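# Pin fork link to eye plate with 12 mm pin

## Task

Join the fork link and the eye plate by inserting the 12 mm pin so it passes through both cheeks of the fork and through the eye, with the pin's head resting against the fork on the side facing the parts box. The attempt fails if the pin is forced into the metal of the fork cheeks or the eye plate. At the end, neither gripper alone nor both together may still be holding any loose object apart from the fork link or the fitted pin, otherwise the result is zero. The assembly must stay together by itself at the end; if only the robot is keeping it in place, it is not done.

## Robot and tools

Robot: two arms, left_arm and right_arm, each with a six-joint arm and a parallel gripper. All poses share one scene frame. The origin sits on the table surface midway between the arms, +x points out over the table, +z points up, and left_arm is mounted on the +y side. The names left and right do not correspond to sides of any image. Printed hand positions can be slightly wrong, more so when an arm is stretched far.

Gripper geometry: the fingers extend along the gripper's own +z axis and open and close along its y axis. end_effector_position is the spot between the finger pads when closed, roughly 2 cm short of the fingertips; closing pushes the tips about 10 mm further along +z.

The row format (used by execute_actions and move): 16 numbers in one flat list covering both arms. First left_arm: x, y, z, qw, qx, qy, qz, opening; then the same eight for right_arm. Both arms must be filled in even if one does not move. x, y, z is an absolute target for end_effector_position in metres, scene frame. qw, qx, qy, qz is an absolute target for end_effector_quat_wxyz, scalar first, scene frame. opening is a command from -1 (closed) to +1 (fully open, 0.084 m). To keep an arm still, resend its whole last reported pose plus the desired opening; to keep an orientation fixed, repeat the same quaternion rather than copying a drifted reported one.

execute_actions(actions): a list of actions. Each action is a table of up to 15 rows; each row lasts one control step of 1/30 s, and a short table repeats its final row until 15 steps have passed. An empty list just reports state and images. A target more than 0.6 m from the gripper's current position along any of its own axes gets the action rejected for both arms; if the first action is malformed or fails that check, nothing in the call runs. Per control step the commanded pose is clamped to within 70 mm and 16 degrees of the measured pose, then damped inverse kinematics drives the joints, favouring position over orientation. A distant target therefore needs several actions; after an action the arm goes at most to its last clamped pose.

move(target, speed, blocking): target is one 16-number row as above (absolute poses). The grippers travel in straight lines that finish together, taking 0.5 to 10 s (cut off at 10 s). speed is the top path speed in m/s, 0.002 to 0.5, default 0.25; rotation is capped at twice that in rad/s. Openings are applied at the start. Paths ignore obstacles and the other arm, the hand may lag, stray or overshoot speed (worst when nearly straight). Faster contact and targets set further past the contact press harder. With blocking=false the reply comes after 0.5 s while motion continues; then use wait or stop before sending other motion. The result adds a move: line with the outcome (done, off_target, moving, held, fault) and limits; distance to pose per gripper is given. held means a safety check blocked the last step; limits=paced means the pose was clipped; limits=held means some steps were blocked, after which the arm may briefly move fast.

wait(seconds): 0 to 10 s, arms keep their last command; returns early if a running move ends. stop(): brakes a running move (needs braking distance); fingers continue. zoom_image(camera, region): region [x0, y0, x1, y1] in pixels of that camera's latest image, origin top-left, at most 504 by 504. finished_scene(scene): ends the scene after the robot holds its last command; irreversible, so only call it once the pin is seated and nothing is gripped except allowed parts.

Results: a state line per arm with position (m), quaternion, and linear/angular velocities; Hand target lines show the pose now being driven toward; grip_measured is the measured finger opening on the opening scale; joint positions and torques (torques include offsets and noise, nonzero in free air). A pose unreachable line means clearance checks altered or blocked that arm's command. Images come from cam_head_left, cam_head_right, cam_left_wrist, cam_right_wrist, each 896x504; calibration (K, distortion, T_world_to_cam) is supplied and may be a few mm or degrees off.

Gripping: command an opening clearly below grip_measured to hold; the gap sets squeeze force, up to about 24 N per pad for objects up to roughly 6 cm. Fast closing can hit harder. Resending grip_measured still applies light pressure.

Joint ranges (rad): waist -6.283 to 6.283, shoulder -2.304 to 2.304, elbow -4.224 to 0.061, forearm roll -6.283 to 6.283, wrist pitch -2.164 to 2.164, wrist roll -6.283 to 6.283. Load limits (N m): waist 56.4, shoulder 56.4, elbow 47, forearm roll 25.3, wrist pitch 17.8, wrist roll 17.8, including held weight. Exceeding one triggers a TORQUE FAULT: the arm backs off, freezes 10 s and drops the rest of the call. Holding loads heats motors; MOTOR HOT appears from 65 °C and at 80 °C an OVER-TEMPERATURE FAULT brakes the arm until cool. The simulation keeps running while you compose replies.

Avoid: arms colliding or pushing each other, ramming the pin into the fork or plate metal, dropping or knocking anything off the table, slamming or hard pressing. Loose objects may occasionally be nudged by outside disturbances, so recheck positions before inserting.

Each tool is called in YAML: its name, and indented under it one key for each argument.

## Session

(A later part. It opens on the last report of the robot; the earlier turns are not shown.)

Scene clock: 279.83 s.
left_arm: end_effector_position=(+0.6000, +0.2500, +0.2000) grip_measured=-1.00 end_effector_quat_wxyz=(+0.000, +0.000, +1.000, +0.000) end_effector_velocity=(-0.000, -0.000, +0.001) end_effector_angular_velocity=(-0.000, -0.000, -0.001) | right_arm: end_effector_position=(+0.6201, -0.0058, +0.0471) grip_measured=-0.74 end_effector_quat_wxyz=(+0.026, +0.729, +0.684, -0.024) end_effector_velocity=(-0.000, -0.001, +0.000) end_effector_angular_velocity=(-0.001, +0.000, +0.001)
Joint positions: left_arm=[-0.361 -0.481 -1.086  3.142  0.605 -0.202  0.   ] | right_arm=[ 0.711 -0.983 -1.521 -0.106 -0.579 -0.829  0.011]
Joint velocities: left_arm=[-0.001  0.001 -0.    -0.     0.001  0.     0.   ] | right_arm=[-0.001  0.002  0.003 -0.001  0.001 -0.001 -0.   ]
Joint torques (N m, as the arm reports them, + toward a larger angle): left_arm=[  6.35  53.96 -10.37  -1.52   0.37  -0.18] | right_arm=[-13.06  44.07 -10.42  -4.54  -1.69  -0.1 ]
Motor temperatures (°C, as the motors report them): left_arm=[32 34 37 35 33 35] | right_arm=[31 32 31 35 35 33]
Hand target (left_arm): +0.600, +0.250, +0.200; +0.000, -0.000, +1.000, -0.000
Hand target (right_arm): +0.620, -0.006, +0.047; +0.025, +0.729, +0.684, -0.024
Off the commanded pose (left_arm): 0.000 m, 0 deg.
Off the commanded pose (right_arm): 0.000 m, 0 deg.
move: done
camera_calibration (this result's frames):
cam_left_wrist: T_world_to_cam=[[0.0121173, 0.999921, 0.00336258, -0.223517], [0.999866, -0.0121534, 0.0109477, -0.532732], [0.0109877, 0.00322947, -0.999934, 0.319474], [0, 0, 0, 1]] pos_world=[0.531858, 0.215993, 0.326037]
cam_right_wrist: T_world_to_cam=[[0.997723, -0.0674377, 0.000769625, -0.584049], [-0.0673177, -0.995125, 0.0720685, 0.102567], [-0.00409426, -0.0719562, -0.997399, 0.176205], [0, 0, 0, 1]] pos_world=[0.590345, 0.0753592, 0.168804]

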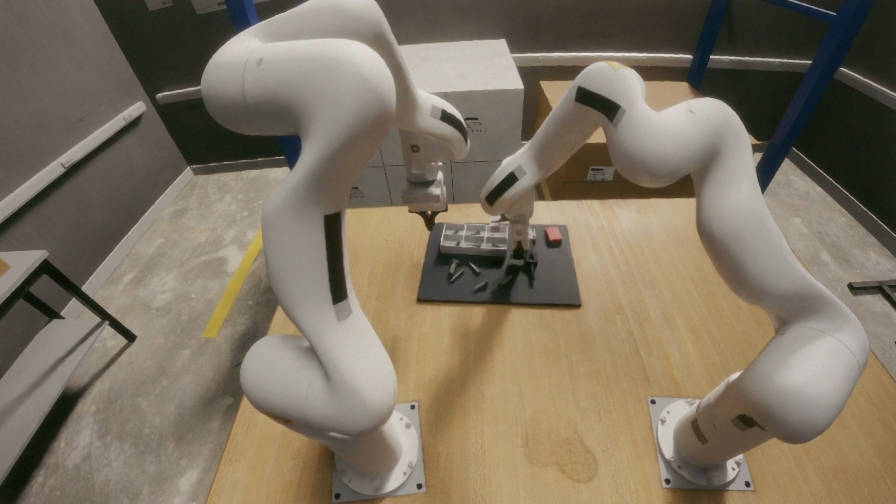

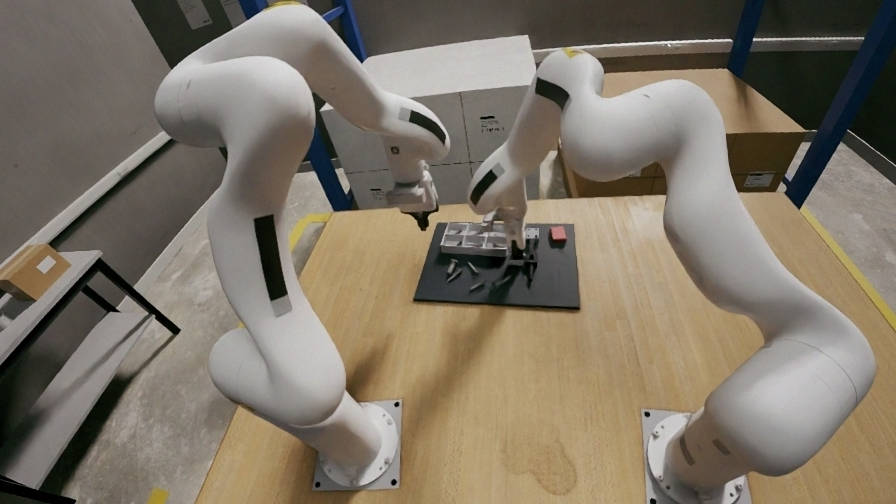

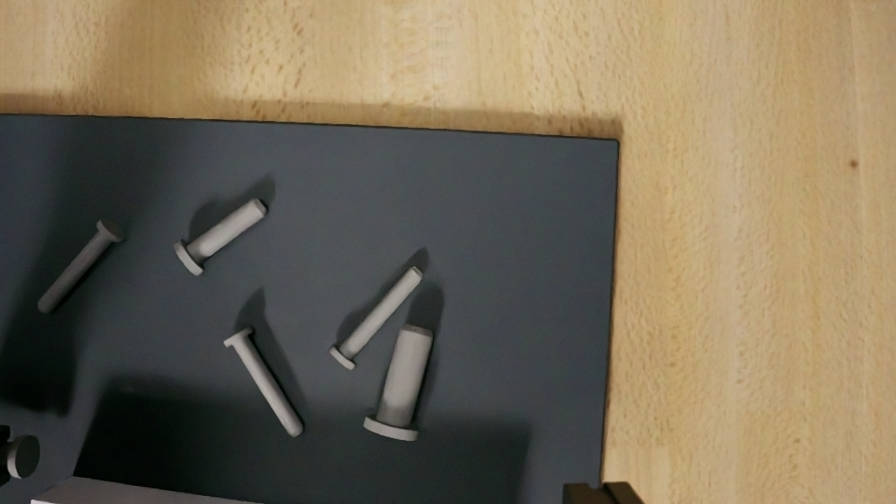

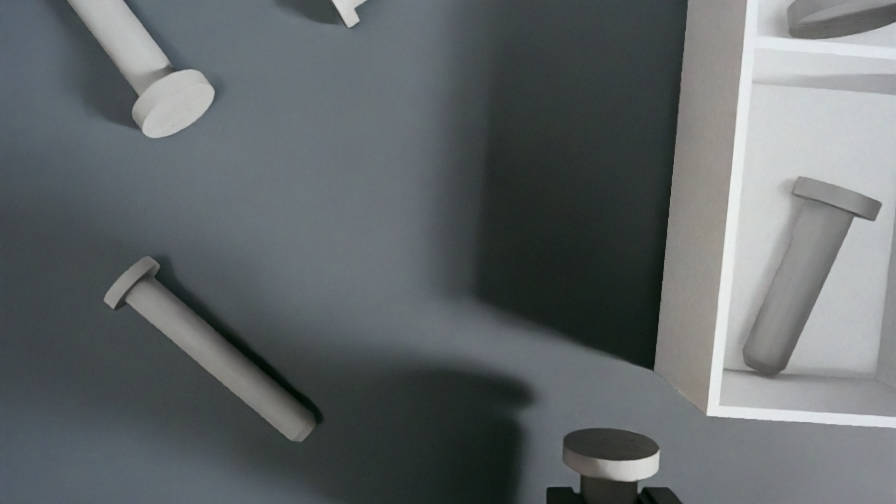

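move:
  target: [0.6,0.25,0.2,0,0,1,0,-1,0.620,0.001,0.050,0.0255,0.729,0.684,-0.024,-1]
  speed: 0.01

move:
  target: [0.68,0.15,0.11,0,0,0.866,-0.5,-1,0.620,0.001,0.050,0.0255,0.729,0.684,-0.024,-1]
  speed: 0.08

Scene clock: 283.20 s.
left_arm: end_effector_position=(+0.6000, +0.2500, +0.2000) grip_measured=-1.00 end_effector_quat_wxyz=(+0.000, -0.000, +1.000, -0.000) end_effector_velocity=(-0.000, -0.000, -0.001) end_effector_angular_velocity=(+0.001, +0.002, -0.002) | right_arm: end_effector_position=(+0.6200, +0.0008, +0.0499) grip_measured=-0.74 end_effector_quat_wxyz=(+0.025, +0.729, +0.684, -0.024) end_effector_velocity=(+0.001, +0.001, +0.000) end_effector_angular_velocity=(+0.000, +0.000, -0.002)
Joint positions: left_arm=[-0.361 -0.481 -1.086  3.142  0.605 -0.202  0.   ] | right_arm=[ 0.719 -0.986 -1.535 -0.104 -0.59  -0.823  0.011]
Joint velocities: left_arm=[-0.001 -0.002  0.     0.001 -0.    -0.     0.   ] | right_arm=[ 0.    -0.001 -0.003  0.001 -0.002  0.001  0.   ]
Joint torques (N m, as the arm reports them, + toward a larger angle): left_arm=[  5.69  55.28 -10.71  -1.47   0.39  -0.27] | right_arm=[ -3.11  46.02 -12.37  -1.34   0.12  -0.14]
Motor temperatures (°C, as the motors report them): left_arm=[32 34 37 35 33 35] | right_arm=[31 32 31 35 35 33]
Hand target (left_arm): +0.600, +0.250, +0.200; +0.000, +0.000, +1.000, +0.000
Hand target (right_arm): +0.620, +0.001, +0.050; +0.025, +0.729, +0.684, -0.024
Off the commanded pose (left_arm): 0.000 m, 0 deg.
Off the commanded pose (right_arm): 0.000 m, 0 deg.
move: done
camera_calibration (this result's frames):
cam_left_wrist: T_world_to_cam=[[0.0121167, 0.999921, 0.00336255, -0.223517], [0.999866, -0.0121528, 0.0109478, -0.532732], [0.0109878, 0.00322945, -0.999934, 0.319474], [0, 0, 0, 1]] pos_world=[0.531859, 0.215993, 0.326037]
cam_right_wrist: T_world_to_cam=[[0.997722, -0.0674576, 0.000284183, -0.583421], [-0.0673005, -0.995093, 0.0725241, 0.108914], [-0.00460951, -0.0723781, -0.997367, 0.179774], [0, 0, 0, 1]] pos_world=[0.590251, 0.0820355, 0.171568]

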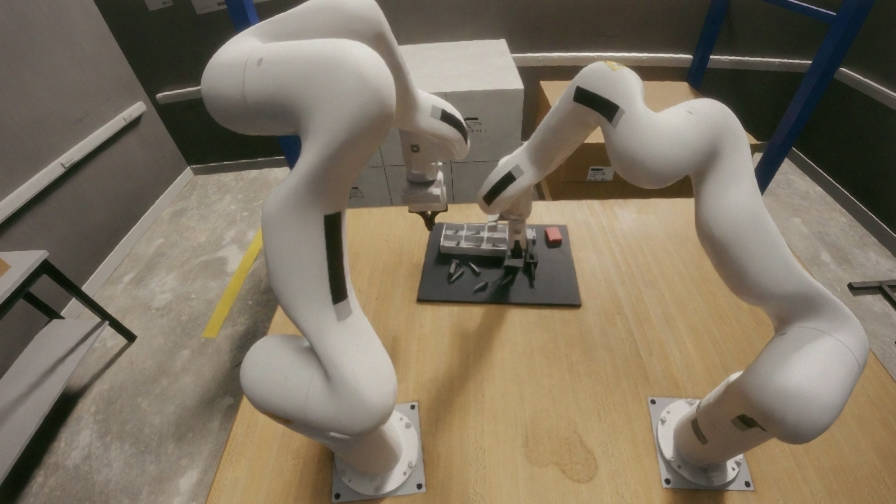

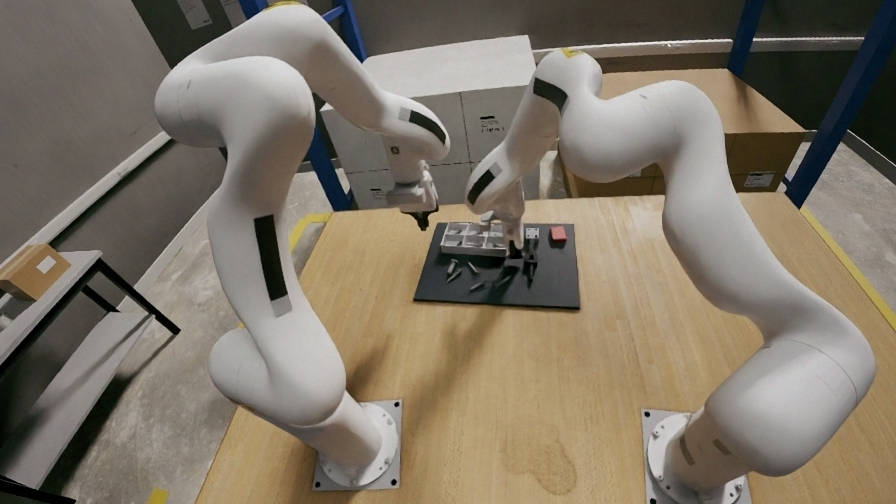

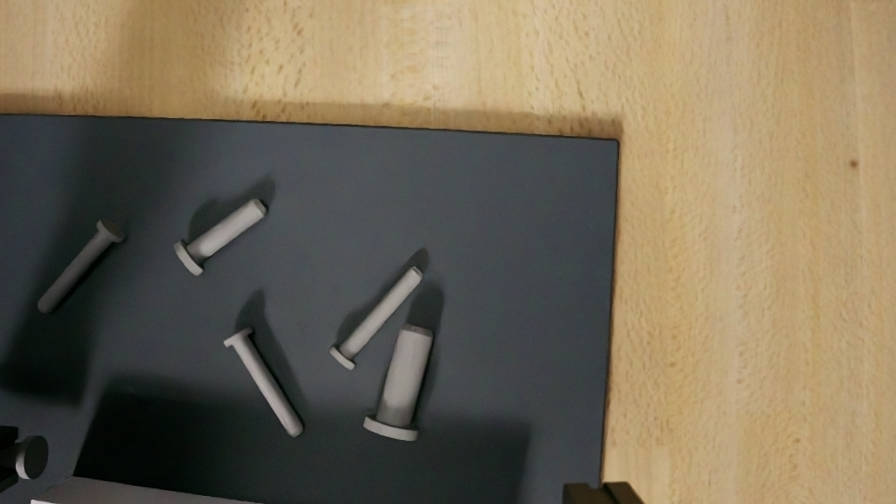

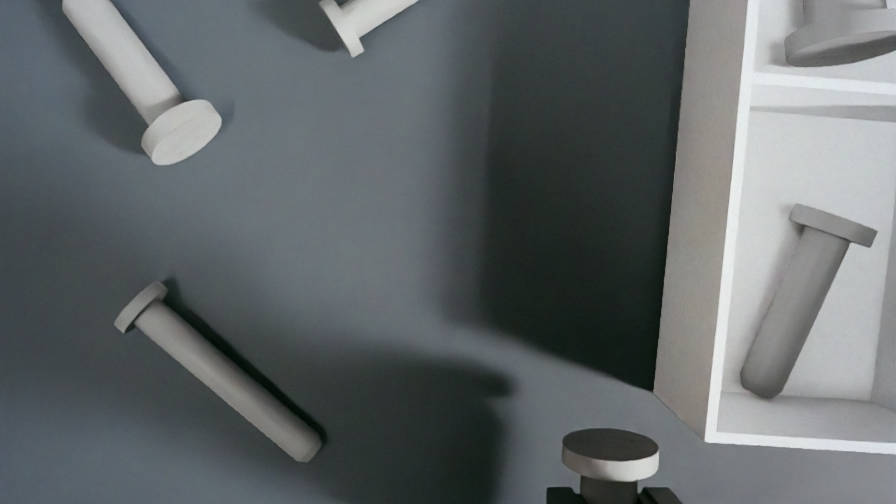

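Scene clock: 290.10 s.
left_arm: end_effector_position=(+0.6810, +0.1504, +0.1106) grip_measured=-1.00 end_effector_quat_wxyz=(-0.001, -0.000, +0.866, -0.499) end_effector_velocity=(+0.000, -0.002, -0.001) end_effector_angular_velocity=(-0.010, +0.001, -0.001) | right_arm: end_effector_position=(+0.6200, +0.0010, +0.0500) grip_measured=-0.74 end_effector_quat_wxyz=(+0.025, +0.729, +0.684, -0.024) end_effector_velocity=(+0.000, +0.000, +0.001) end_effector_angular_velocity=(+0.000, -0.001, +0.001)
Joint positions: left_arm=[-0.155 -0.988 -1.349  1.778  1.085  1.157  0.   ] | right_arm=[ 0.719 -0.986 -1.535 -0.104 -0.591 -0.823  0.011]
Joint velocities: left_arm=[-0.001 -0.007 -0.005 -0.005  0.009  0.004  0.   ] | right_arm=[ 0.     0.001 -0.    -0.001  0.    -0.    -0.   ]
Joint torques (N m, as the arm reports them, + toward a larger angle): left_arm=[ 5.87 71.18 -8.1  -2.08  1.43 -0.4 ] | right_arm=[ -2.21  43.66 -12.77  -0.72   0.07   0.1 ]
Motor temperatures (°C, as the motors report them): left_arm=[32 34 36 35 33 35] | right_arm=[31 32 31 35 35 33]
Hand target (left_arm): +0.681, +0.150, +0.110; -0.001, -0.000, +0.866, -0.500
Hand target (right_arm): +0.620, +0.001, +0.050; +0.025, +0.729, +0.684, -0.024
Off the commanded pose (left_arm): 0.001 m, 0 deg.
Off the commanded pose (right_arm): 0.000 m, 0 deg.
move: done
camera_calibration (this result's frames):
cam_left_wrist: T_world_to_cam=[[0.0109066, 0.504399, -0.863402, 0.046564], [0.999897, 0.00259063, 0.0141443, -0.616564], [0.00937113, -0.863467, -0.504319, 0.306176], [0, 0, 0, 1]] pos_world=[0.613123, 0.242483, 0.203334]
cam_right_wrist: T_world_to_cam=[[0.997722, -0.0674549, 0.000407068, -0.583438], [-0.0673073, -0.995102, 0.0723961, 0.10912], [-0.0044784, -0.0722586, -0.997376, 0.179808], [0, 0, 0, 1]] pos_world=[0.590259, 0.0822225, 0.171674]

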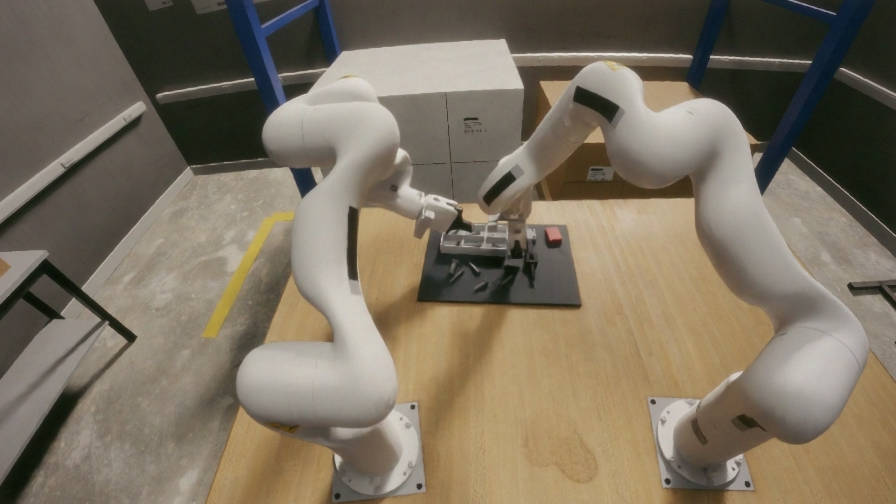

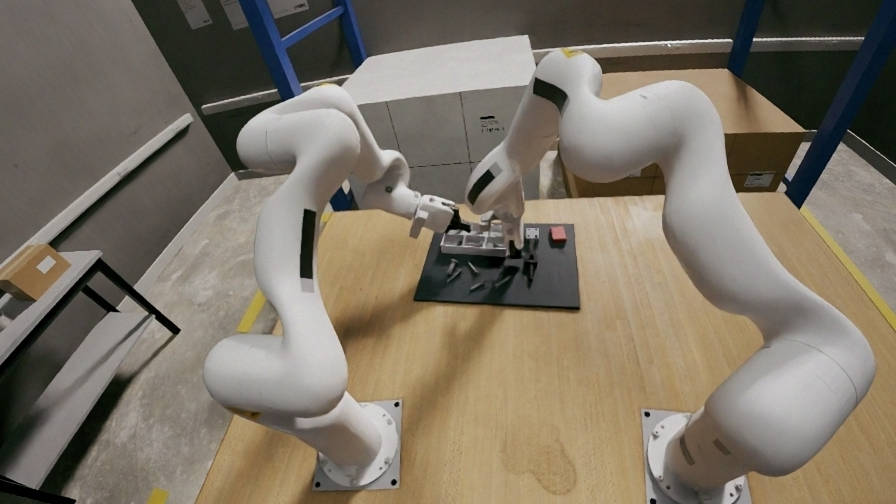

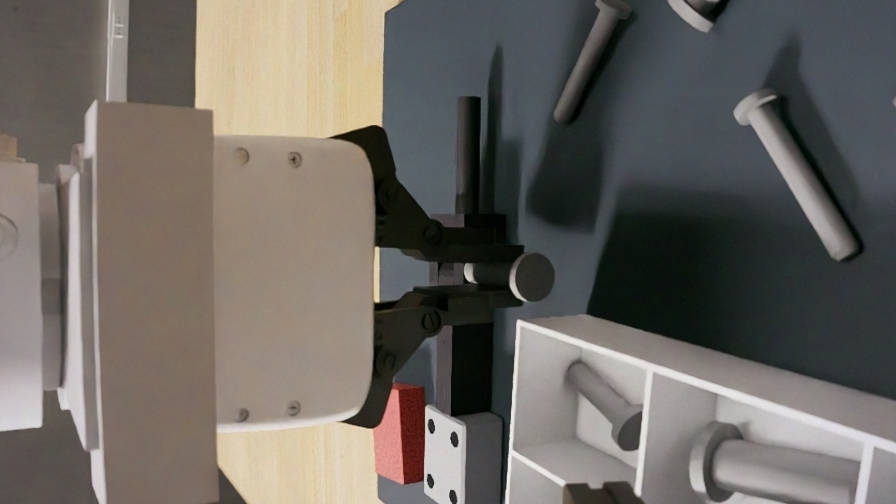

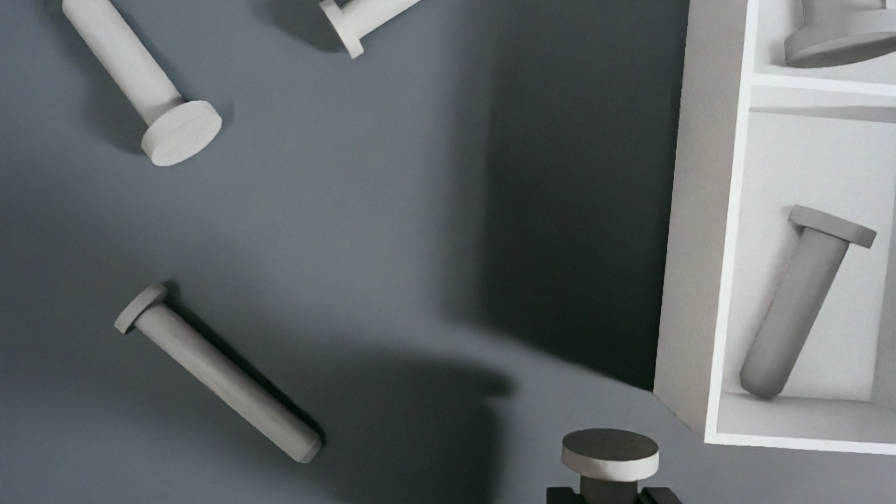

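zoom_image:
  camera: "cam_left_wrist"
  region: [410,200,570,340]

Region (410, 200, 570, 340) of cam_left_wrist's 896x504 image, scaled by 3.150, with more detail than that image has; it fills the top 441 rows of this view, and the rest is white.

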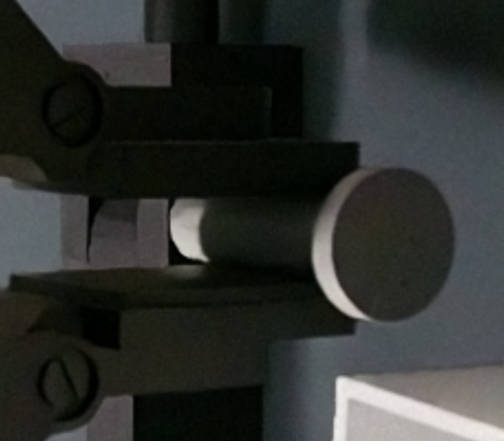

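move:
  target: [0.68,0.15,0.11,0,0,0.866,-0.5,-1,0.620,0.001,0.043,0.0255,0.729,0.684,-0.024,-1]
  speed: 0.01

move:
  target: [0.68,0.15,0.11,0,0,0.866,-0.5,-1,0.620,-0.006,0.043,0.0255,0.729,0.684,-0.024,-1]
  speed: 0.004

zoom_image:
  camera: "cam_left_wrist"
  region: [410,200,570,340]

Scene clock: 292.97 s.
left_arm: end_effector_position=(+0.6800, +0.1500, +0.1100) grip_measured=-1.00 end_effector_quat_wxyz=(-0.000, -0.000, +0.866, -0.500) end_effector_velocity=(+0.000, +0.000, +0.000) end_effector_angular_velocity=(+0.001, -0.002, +0.002) | right_arm: end_effector_position=(+0.6200, +0.0010, +0.0431) grip_measured=-0.74 end_effector_quat_wxyz=(+0.025, +0.729, +0.684, -0.024) end_effector_velocity=(+0.001, +0.002, -0.000) end_effector_angular_velocity=(+0.002, -0.002, +0.001)
Joint positions: left_arm=[-0.155 -0.987 -1.345  1.774  1.085  1.164  0.   ] | right_arm=[ 0.719 -0.998 -1.538 -0.105 -0.582 -0.821  0.011]
Joint velocities: left_arm=[ 0.     0.001  0.001 -0.002 -0.002  0.002  0.   ] | right_arm=[ 0.001 -0.002 -0.003  0.001  0.002  0.    -0.   ]
Joint torques (N m, as the arm reports them, + toward a larger angle): left_arm=[ 6.39 69.93 -8.69 -2.06  1.36 -0.28] | right_arm=[ -0.44  45.05 -14.54  -0.54   0.26  -0.05]
Motor temperatures (°C, as the motors report them): left_arm=[32 34 36 35 33 35] | right_arm=[31 32 31 35 35 33]
Hand target (left_arm): +0.680, +0.150, +0.110; -0.000, -0.000, +0.866, -0.500
Hand target (right_arm): +0.620, +0.001, +0.043; +0.025, +0.729, +0.684, -0.024
Off the commanded pose (left_arm): 0.000 m, 0 deg.
Off the commanded pose (right_arm): 0.000 m, 0 deg.
move: done
camera_calibration (this result's frames):
cam_left_wrist: T_world_to_cam=[[0.0120771, 0.502875, -0.864275, 0.0458337], [0.999867, 0.00338161, 0.0159394, -0.615857], [0.0109381, -0.864353, -0.502767, 0.304416], [0, 0, 0, 1]] pos_world=[0.611892, 0.242157, 0.20248]
cam_right_wrist: T_world_to_cam=[[0.997722, -0.0674608, 0.00038009, -0.5834], [-0.0673111, -0.9951, 0.072425, 0.109588], [-0.00450762, -0.0722856, -0.997374, 0.172992], [0, 0, 0, 1]] pos_world=[0.590227, 0.0821995, 0.164823]

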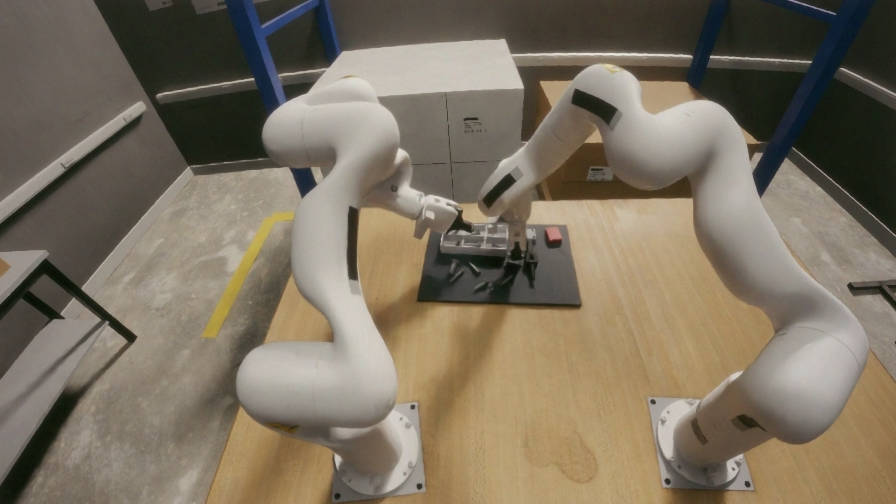

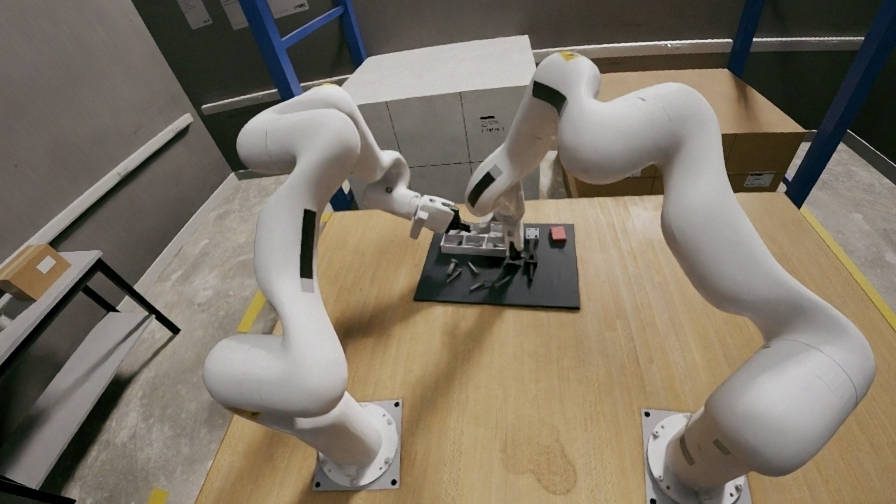

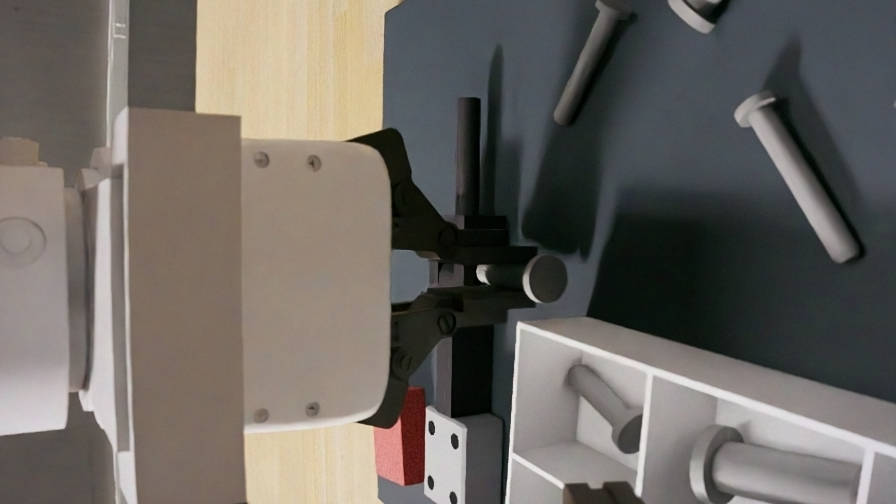

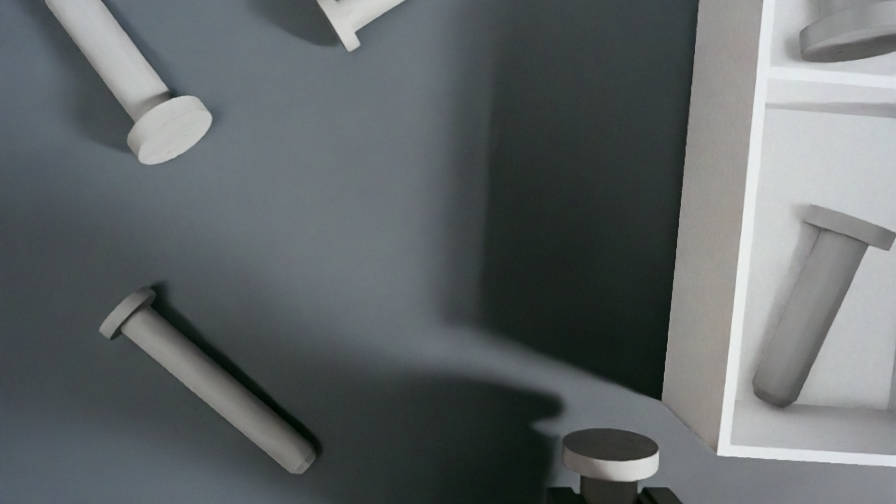

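Scene clock: 294.93 s.
left_arm: end_effector_position=(+0.6800, +0.1500, +0.1100) grip_measured=-1.00 end_effector_quat_wxyz=(-0.000, -0.000, +0.866, -0.500) end_effector_velocity=(+0.001, +0.001, +0.000) end_effector_angular_velocity=(+0.001, -0.001, +0.002) | right_arm: end_effector_position=(+0.6201, -0.0054, +0.0431) grip_measured=-0.74 end_effector_quat_wxyz=(+0.025, +0.729, +0.684, -0.023) end_effector_velocity=(+0.000, +0.001, +0.001) end_effector_angular_velocity=(+0.002, -0.002, +0.001)
Joint positions: left_arm=[-0.155 -0.987 -1.345  1.773  1.085  1.164  0.   ] | right_arm=[ 0.711 -0.99  -1.523 -0.107 -0.573 -0.828  0.011]
Joint velocities: left_arm=[ 0.001  0.001  0.    -0.    -0.001 -0.     0.   ] | right_arm=[ 0.     0.002  0.    -0.     0.002 -0.001 -0.   ]
Joint torques (N m, as the arm reports them, + toward a larger angle): left_arm=[ 5.73 70.04 -8.89 -1.62  1.3  -0.36] | right_arm=[ -4.93  47.36 -11.74  -1.4   -0.29  -0.46]
Motor temperatures (°C, as the motors report them): left_arm=[32 34 36 35 33 35] | right_arm=[31 32 31 35 35 33]
Hand target (left_arm): +0.680, +0.150, +0.110; -0.000, -0.000, +0.866, -0.500
Hand target (right_arm): +0.620, -0.006, +0.043; +0.025, +0.729, +0.684, -0.024
Off the commanded pose (left_arm): 0.000 m, 0 deg.
Off the commanded pose (right_arm): 0.001 m, 0 deg.
move: done
camera_calibration (this result's frames):
cam_left_wrist: T_world_to_cam=[[0.0121164, 0.502851, -0.864288, 0.0458107], [0.999866, 0.00340473, 0.015998, -0.615841], [0.0109873, -0.864367, -0.502742, 0.304373], [0, 0, 0, 1]] pos_world=[0.611859, 0.24215, 0.202467]
cam_right_wrist: T_world_to_cam=[[0.997733, -0.0672903, 0.00124262, -0.584036], [-0.0672069, -0.995177, 0.0714582, 0.103205], [-0.00357181, -0.0713797, -0.997443, 0.171917], [0, 0, 0, 1]] pos_world=[0.590262, 0.0756783, 0.164829]

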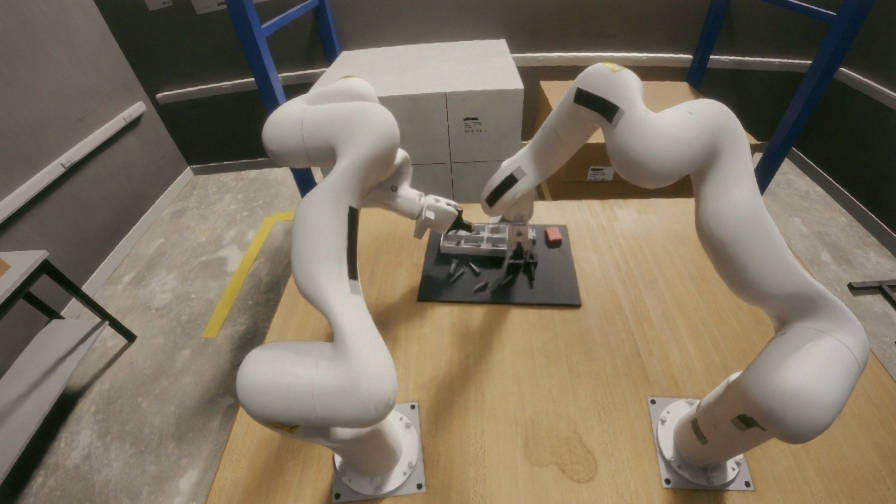

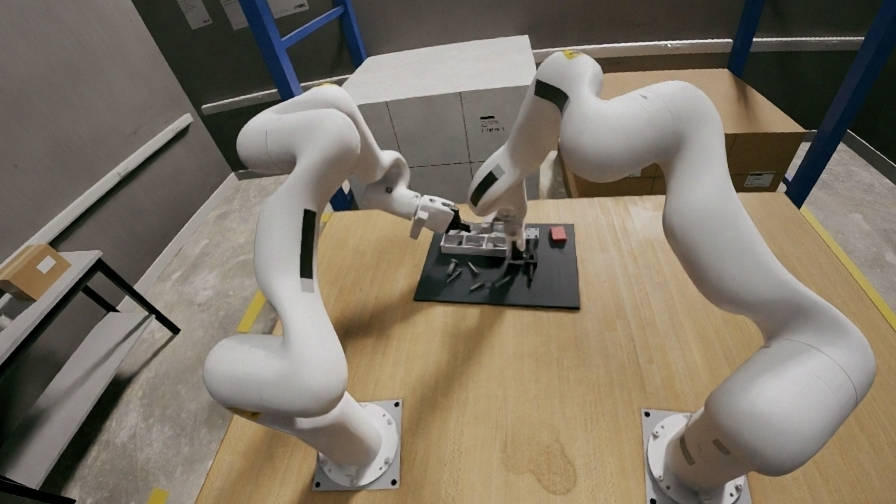

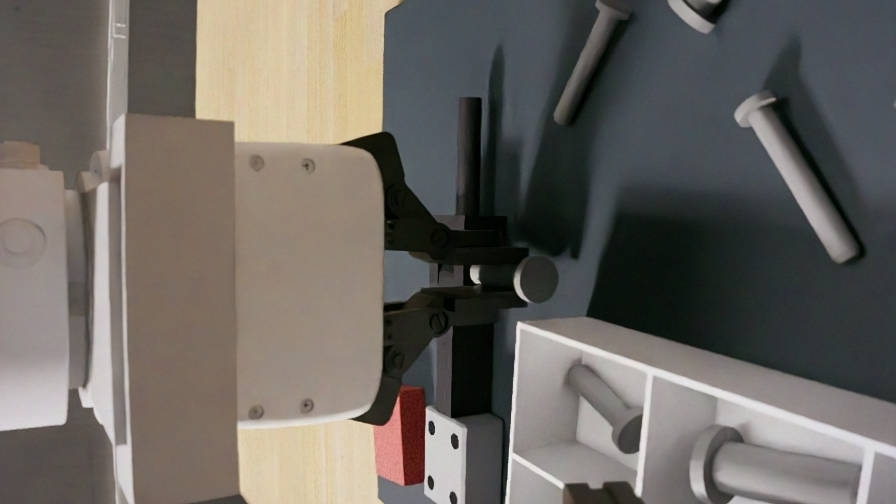

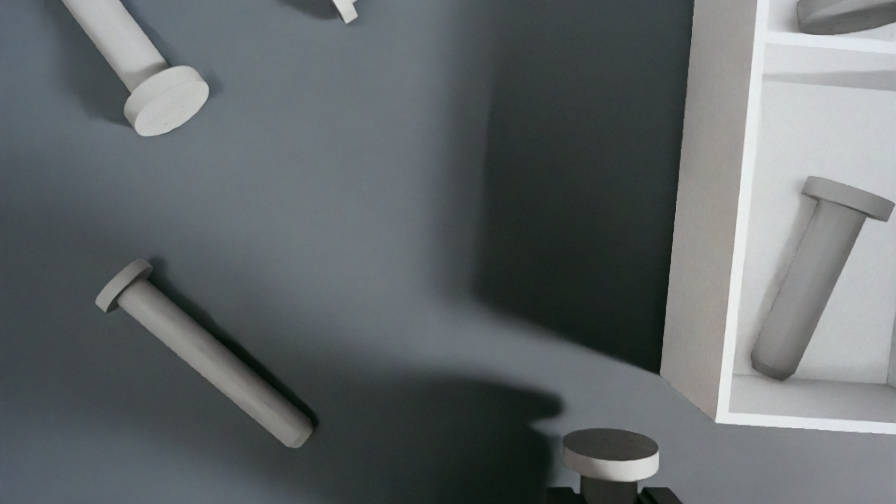

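Region (410, 200, 570, 340) of cam_left_wrist's 896x504 image, scaled by 3.150, with more detail than that image has; it fills the top 441 rows of this view, and the rest is white.

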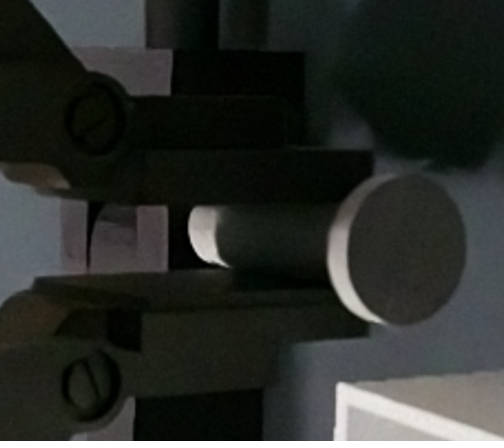

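move:
  target: [0.68,0.15,0.11,0,0,0.866,-0.5,-1,0.620,-0.014,0.043,0.0255,0.729,0.684,-0.024,-1]
  speed: 0.004

zoom_image:
  camera: "cam_left_wrist"
  region: [410,200,570,340]

Scene clock: 298.30 s.
left_arm: end_effector_position=(+0.6800, +0.1500, +0.1100) grip_measured=-1.00 end_effector_quat_wxyz=(-0.000, +0.000, +0.866, -0.500) end_effector_velocity=(-0.001, -0.000, -0.001) end_effector_angular_velocity=(-0.001, +0.002, -0.002) | right_arm: end_effector_position=(+0.6200, -0.0136, +0.0430) grip_measured=-0.74 end_effector_quat_wxyz=(+0.025, +0.729, +0.684, -0.024) end_effector_velocity=(-0.000, -0.001, -0.000) end_effector_angular_velocity=(+0.000, +0.000, -0.000)
Joint positions: left_arm=[-0.155 -0.987 -1.345  1.773  1.085  1.164  0.   ] | right_arm=[ 0.701 -0.981 -1.505 -0.109 -0.564 -0.835  0.011]
Joint velocities: left_arm=[-0.    -0.002 -0.     0.001  0.001  0.     0.   ] | right_arm=[-0.     0.001  0.002  0.     0.001 -0.    -0.   ]
Joint torques (N m, as the arm reports them, + toward a larger angle): left_arm=[ 6.92 69.56 -9.07 -1.74  1.35 -0.29] | right_arm=[-15.7   39.68  -8.29  -5.39  -1.73  -0.5 ]
Motor temperatures (°C, as the motors report them): left_arm=[32 34 36 35 33 35] | right_arm=[31 32 31 35 35 33]
Hand target (left_arm): +0.680, +0.150, +0.110; -0.000, -0.000, +0.866, -0.500
Hand target (right_arm): +0.620, -0.014, +0.043; +0.025, +0.729, +0.684, -0.024
Off the commanded pose (left_arm): 0.000 m, 0 deg.
Off the commanded pose (right_arm): 0.000 m, 0 deg.
move: done
camera_calibration (this result's frames):
cam_left_wrist: T_world_to_cam=[[0.0121169, 0.502851, -0.864288, 0.0458103], [0.999866, 0.00340476, 0.0159986, -0.61584], [0.0109876, -0.864367, -0.502742, 0.304372], [0, 0, 0, 1]] pos_world=[0.611858, 0.24215, 0.202467]
cam_right_wrist: T_world_to_cam=[[0.997728, -0.0673623, 0.000830277, -0.584445], [-0.0672477, -0.995146, 0.0718543, 0.0950944], [-0.00401402, -0.0717469, -0.997415, 0.171541], [0, 0, 0, 1]] pos_world=[0.5902, 0.0675707, 0.164749]

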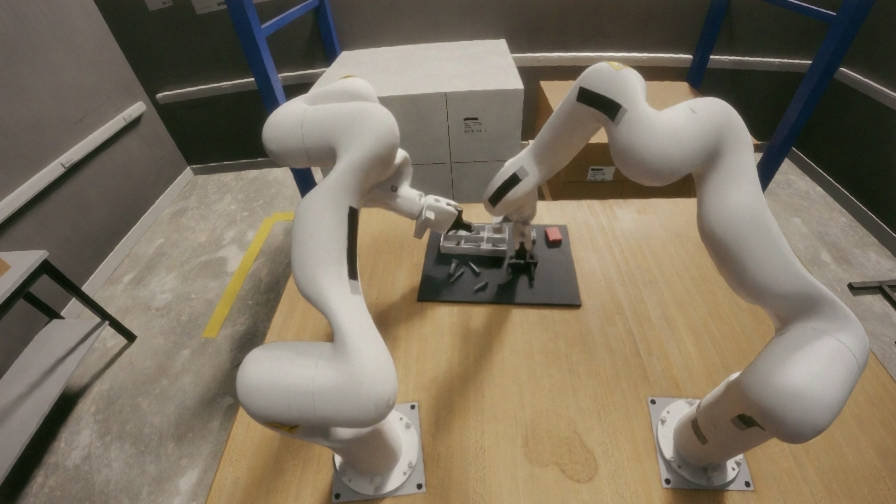

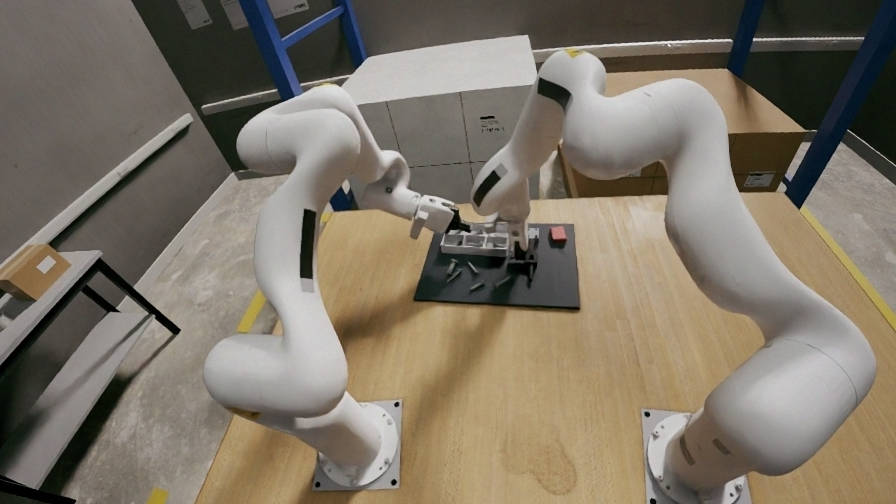

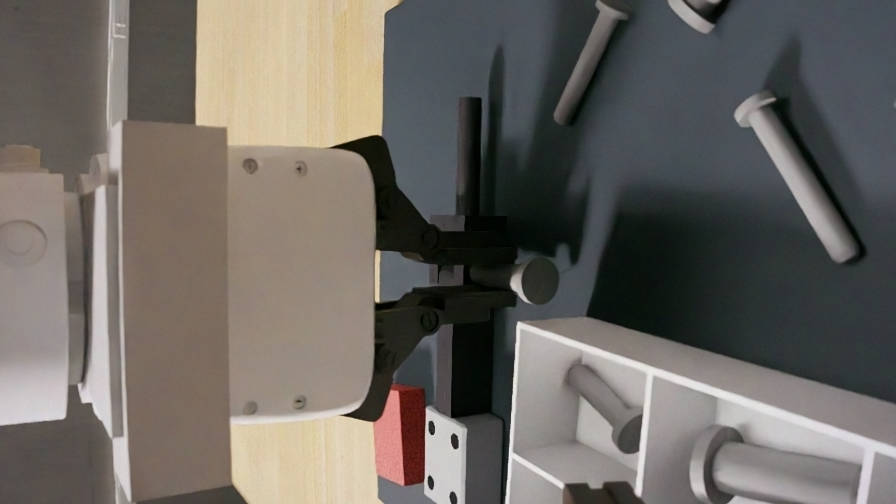

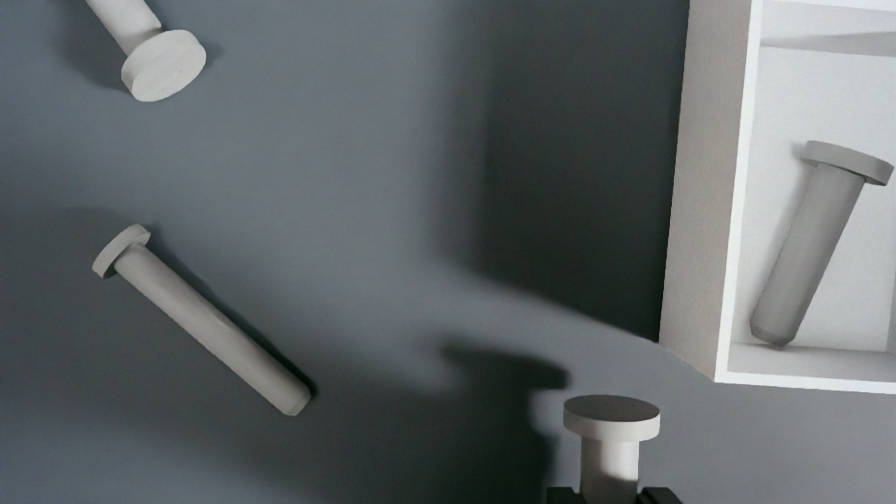

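Region (410, 200, 570, 340) of cam_left_wrist's 896x504 image, scaled by 3.150, with more detail than that image has; it fills the top 441 rows of this view, and the rest is white.

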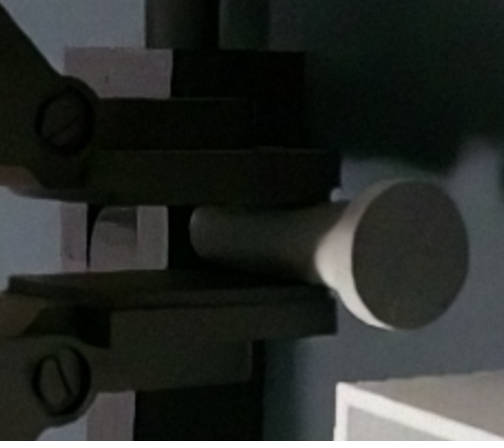

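execute_actions:
  actions:
    - [[0.68,0.15,0.11,0,0,0.866,-0.5,-1,0.620,-0.015,0.0415,0.0255,0.729,0.684,-0.024,-1]]
    - [[0.68,0.15,0.11,0,0,0.866,-0.5,-1,0.6185,-0.015,0.0415,0.0255,0.729,0.684,-0.024,-1]]
    - [[0.68,0.15,0.11,0,0,0.866,-0.5,-1,0.6215,-0.015,0.042,0.0255,0.729,0.684,-0.024,-1]]
    - [[0.68,0.15,0.11,0,0,0.866,-0.5,-1,0.620,-0.015,0.042,0.0255,0.729,0.684,-0.024,-1]]

zoom_image:
  camera: "cam_left_wrist"
  region: [410,200,570,340]

Scene clock: 302.70 s.
left_arm: end_effector_position=(+0.6800, +0.1500, +0.1100) grip_measured=-1.00 end_effector_quat_wxyz=(+0.000, +0.000, +0.866, -0.500) end_effector_velocity=(+0.000, +0.000, +0.001) end_effector_angular_velocity=(-0.001, -0.001, +0.000) | right_arm: end_effector_position=(+0.6202, -0.0142, +0.0419) grip_measured=-0.74 end_effector_quat_wxyz=(+0.026, +0.729, +0.684, -0.023) end_effector_velocity=(-0.000, +0.001, +0.000) end_effector_angular_velocity=(+0.001, -0.001, +0.000)
Joint positions: left_arm=[-0.155 -0.987 -1.345  1.773  1.085  1.164  0.   ] | right_arm=[ 0.7   -0.982 -1.503 -0.11  -0.56  -0.836  0.011]
Joint velocities: left_arm=[ 0.001  0.001 -0.     0.     0.001  0.     0.   ] | right_arm=[ 0.001  0.001  0.001  0.001  0.002  0.    -0.   ]
Joint torques (N m, as the arm reports them, + toward a larger angle): left_arm=[ 6.33 70.52 -8.46 -1.76  1.36 -0.28] | right_arm=[-17.94  35.76  -5.51  -5.08  -3.63  -0.41]
Motor temperatures (°C, as the motors report them): left_arm=[32 34 36 35 33 35] | right_arm=[31 32 31 35 35 33]
Hand target (left_arm): +0.680, +0.150, +0.110; -0.000, +0.000, +0.866, -0.500
Hand target (right_arm): +0.620, -0.015, +0.042; +0.025, +0.729, +0.684, -0.024
Off the commanded pose (left_arm): 0.000 m, 0 deg.
Off the commanded pose (right_arm): 0.001 m, 0 deg.
camera_calibration (this result's frames):
cam_left_wrist: T_world_to_cam=[[0.0121169, 0.502851, -0.864288, 0.0458103], [0.999866, 0.0034048, 0.0159986, -0.61584], [0.0109876, -0.864367, -0.502742, 0.304372], [0, 0, 0, 1]] pos_world=[0.611859, 0.24215, 0.202467]
cam_right_wrist: T_world_to_cam=[[0.997783, -0.0665202, 0.0022475, -0.584795], [-0.0665123, -0.995276, 0.070728, 0.0941506], [-0.00246796, -0.0707207, -0.997493, 0.169403], [0, 0, 0, 1]] pos_world=[0.590178, 0.0667854, 0.163634]

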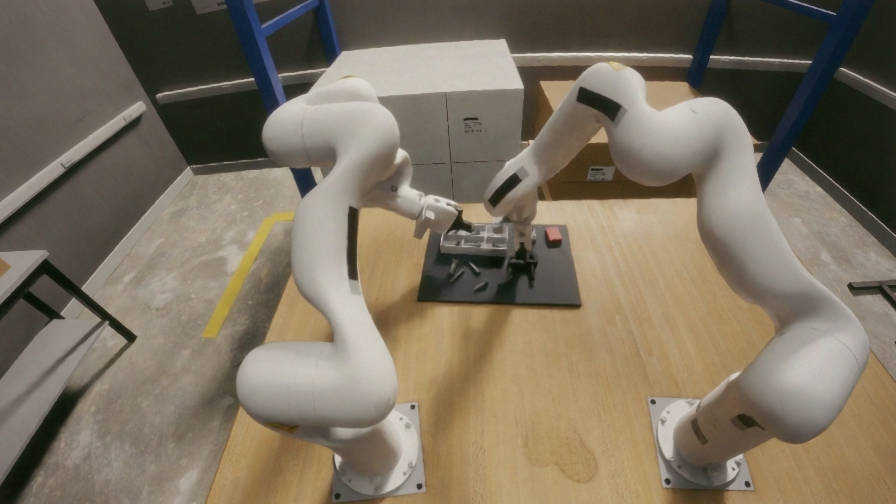

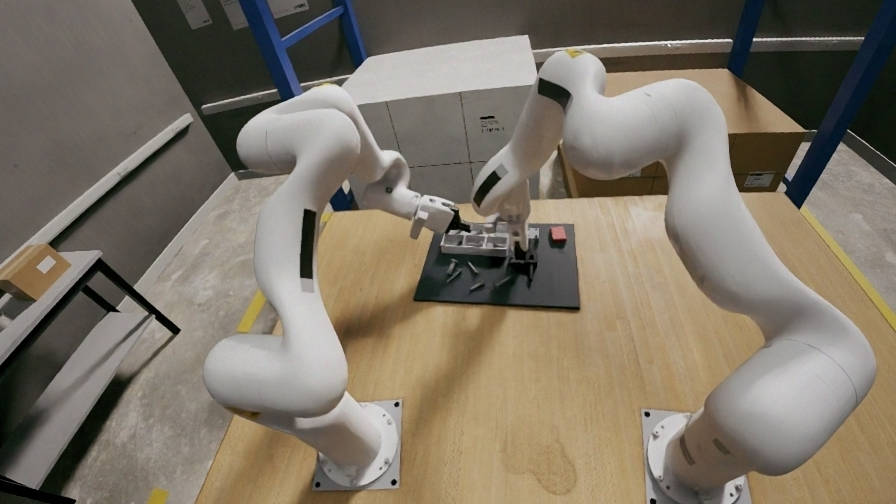

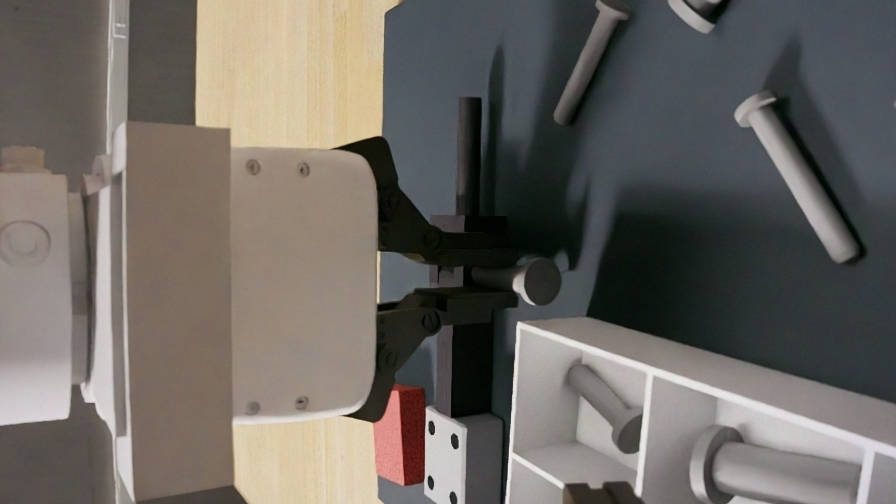

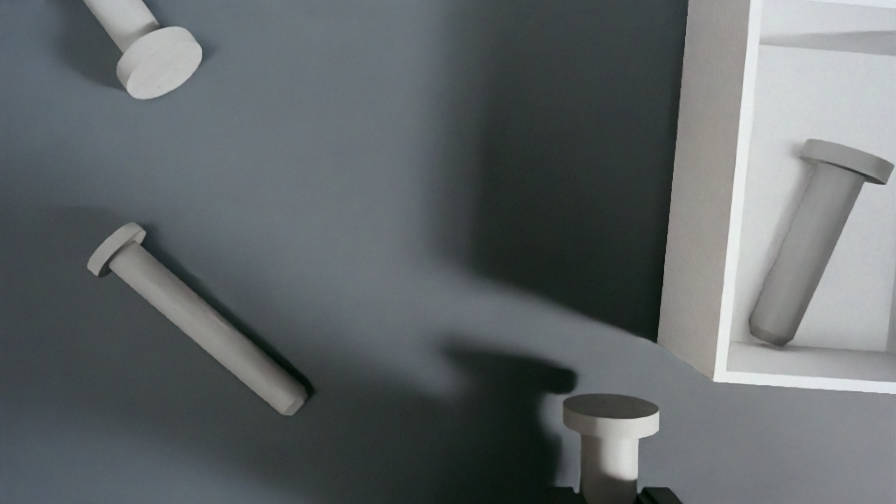

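Region (410, 200, 570, 340) of cam_left_wrist's 896x504 image, scaled by 3.150, with more detail than that image has; it fills the top 441 rows of this view, and the rest is white.

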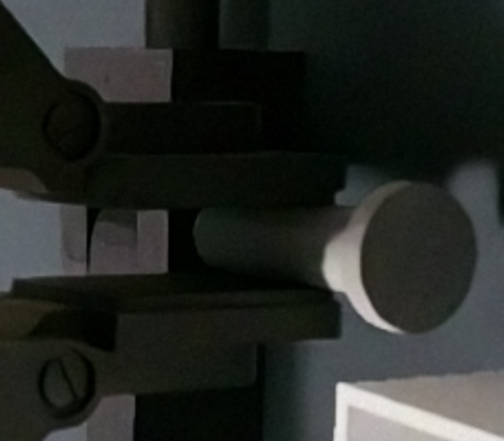

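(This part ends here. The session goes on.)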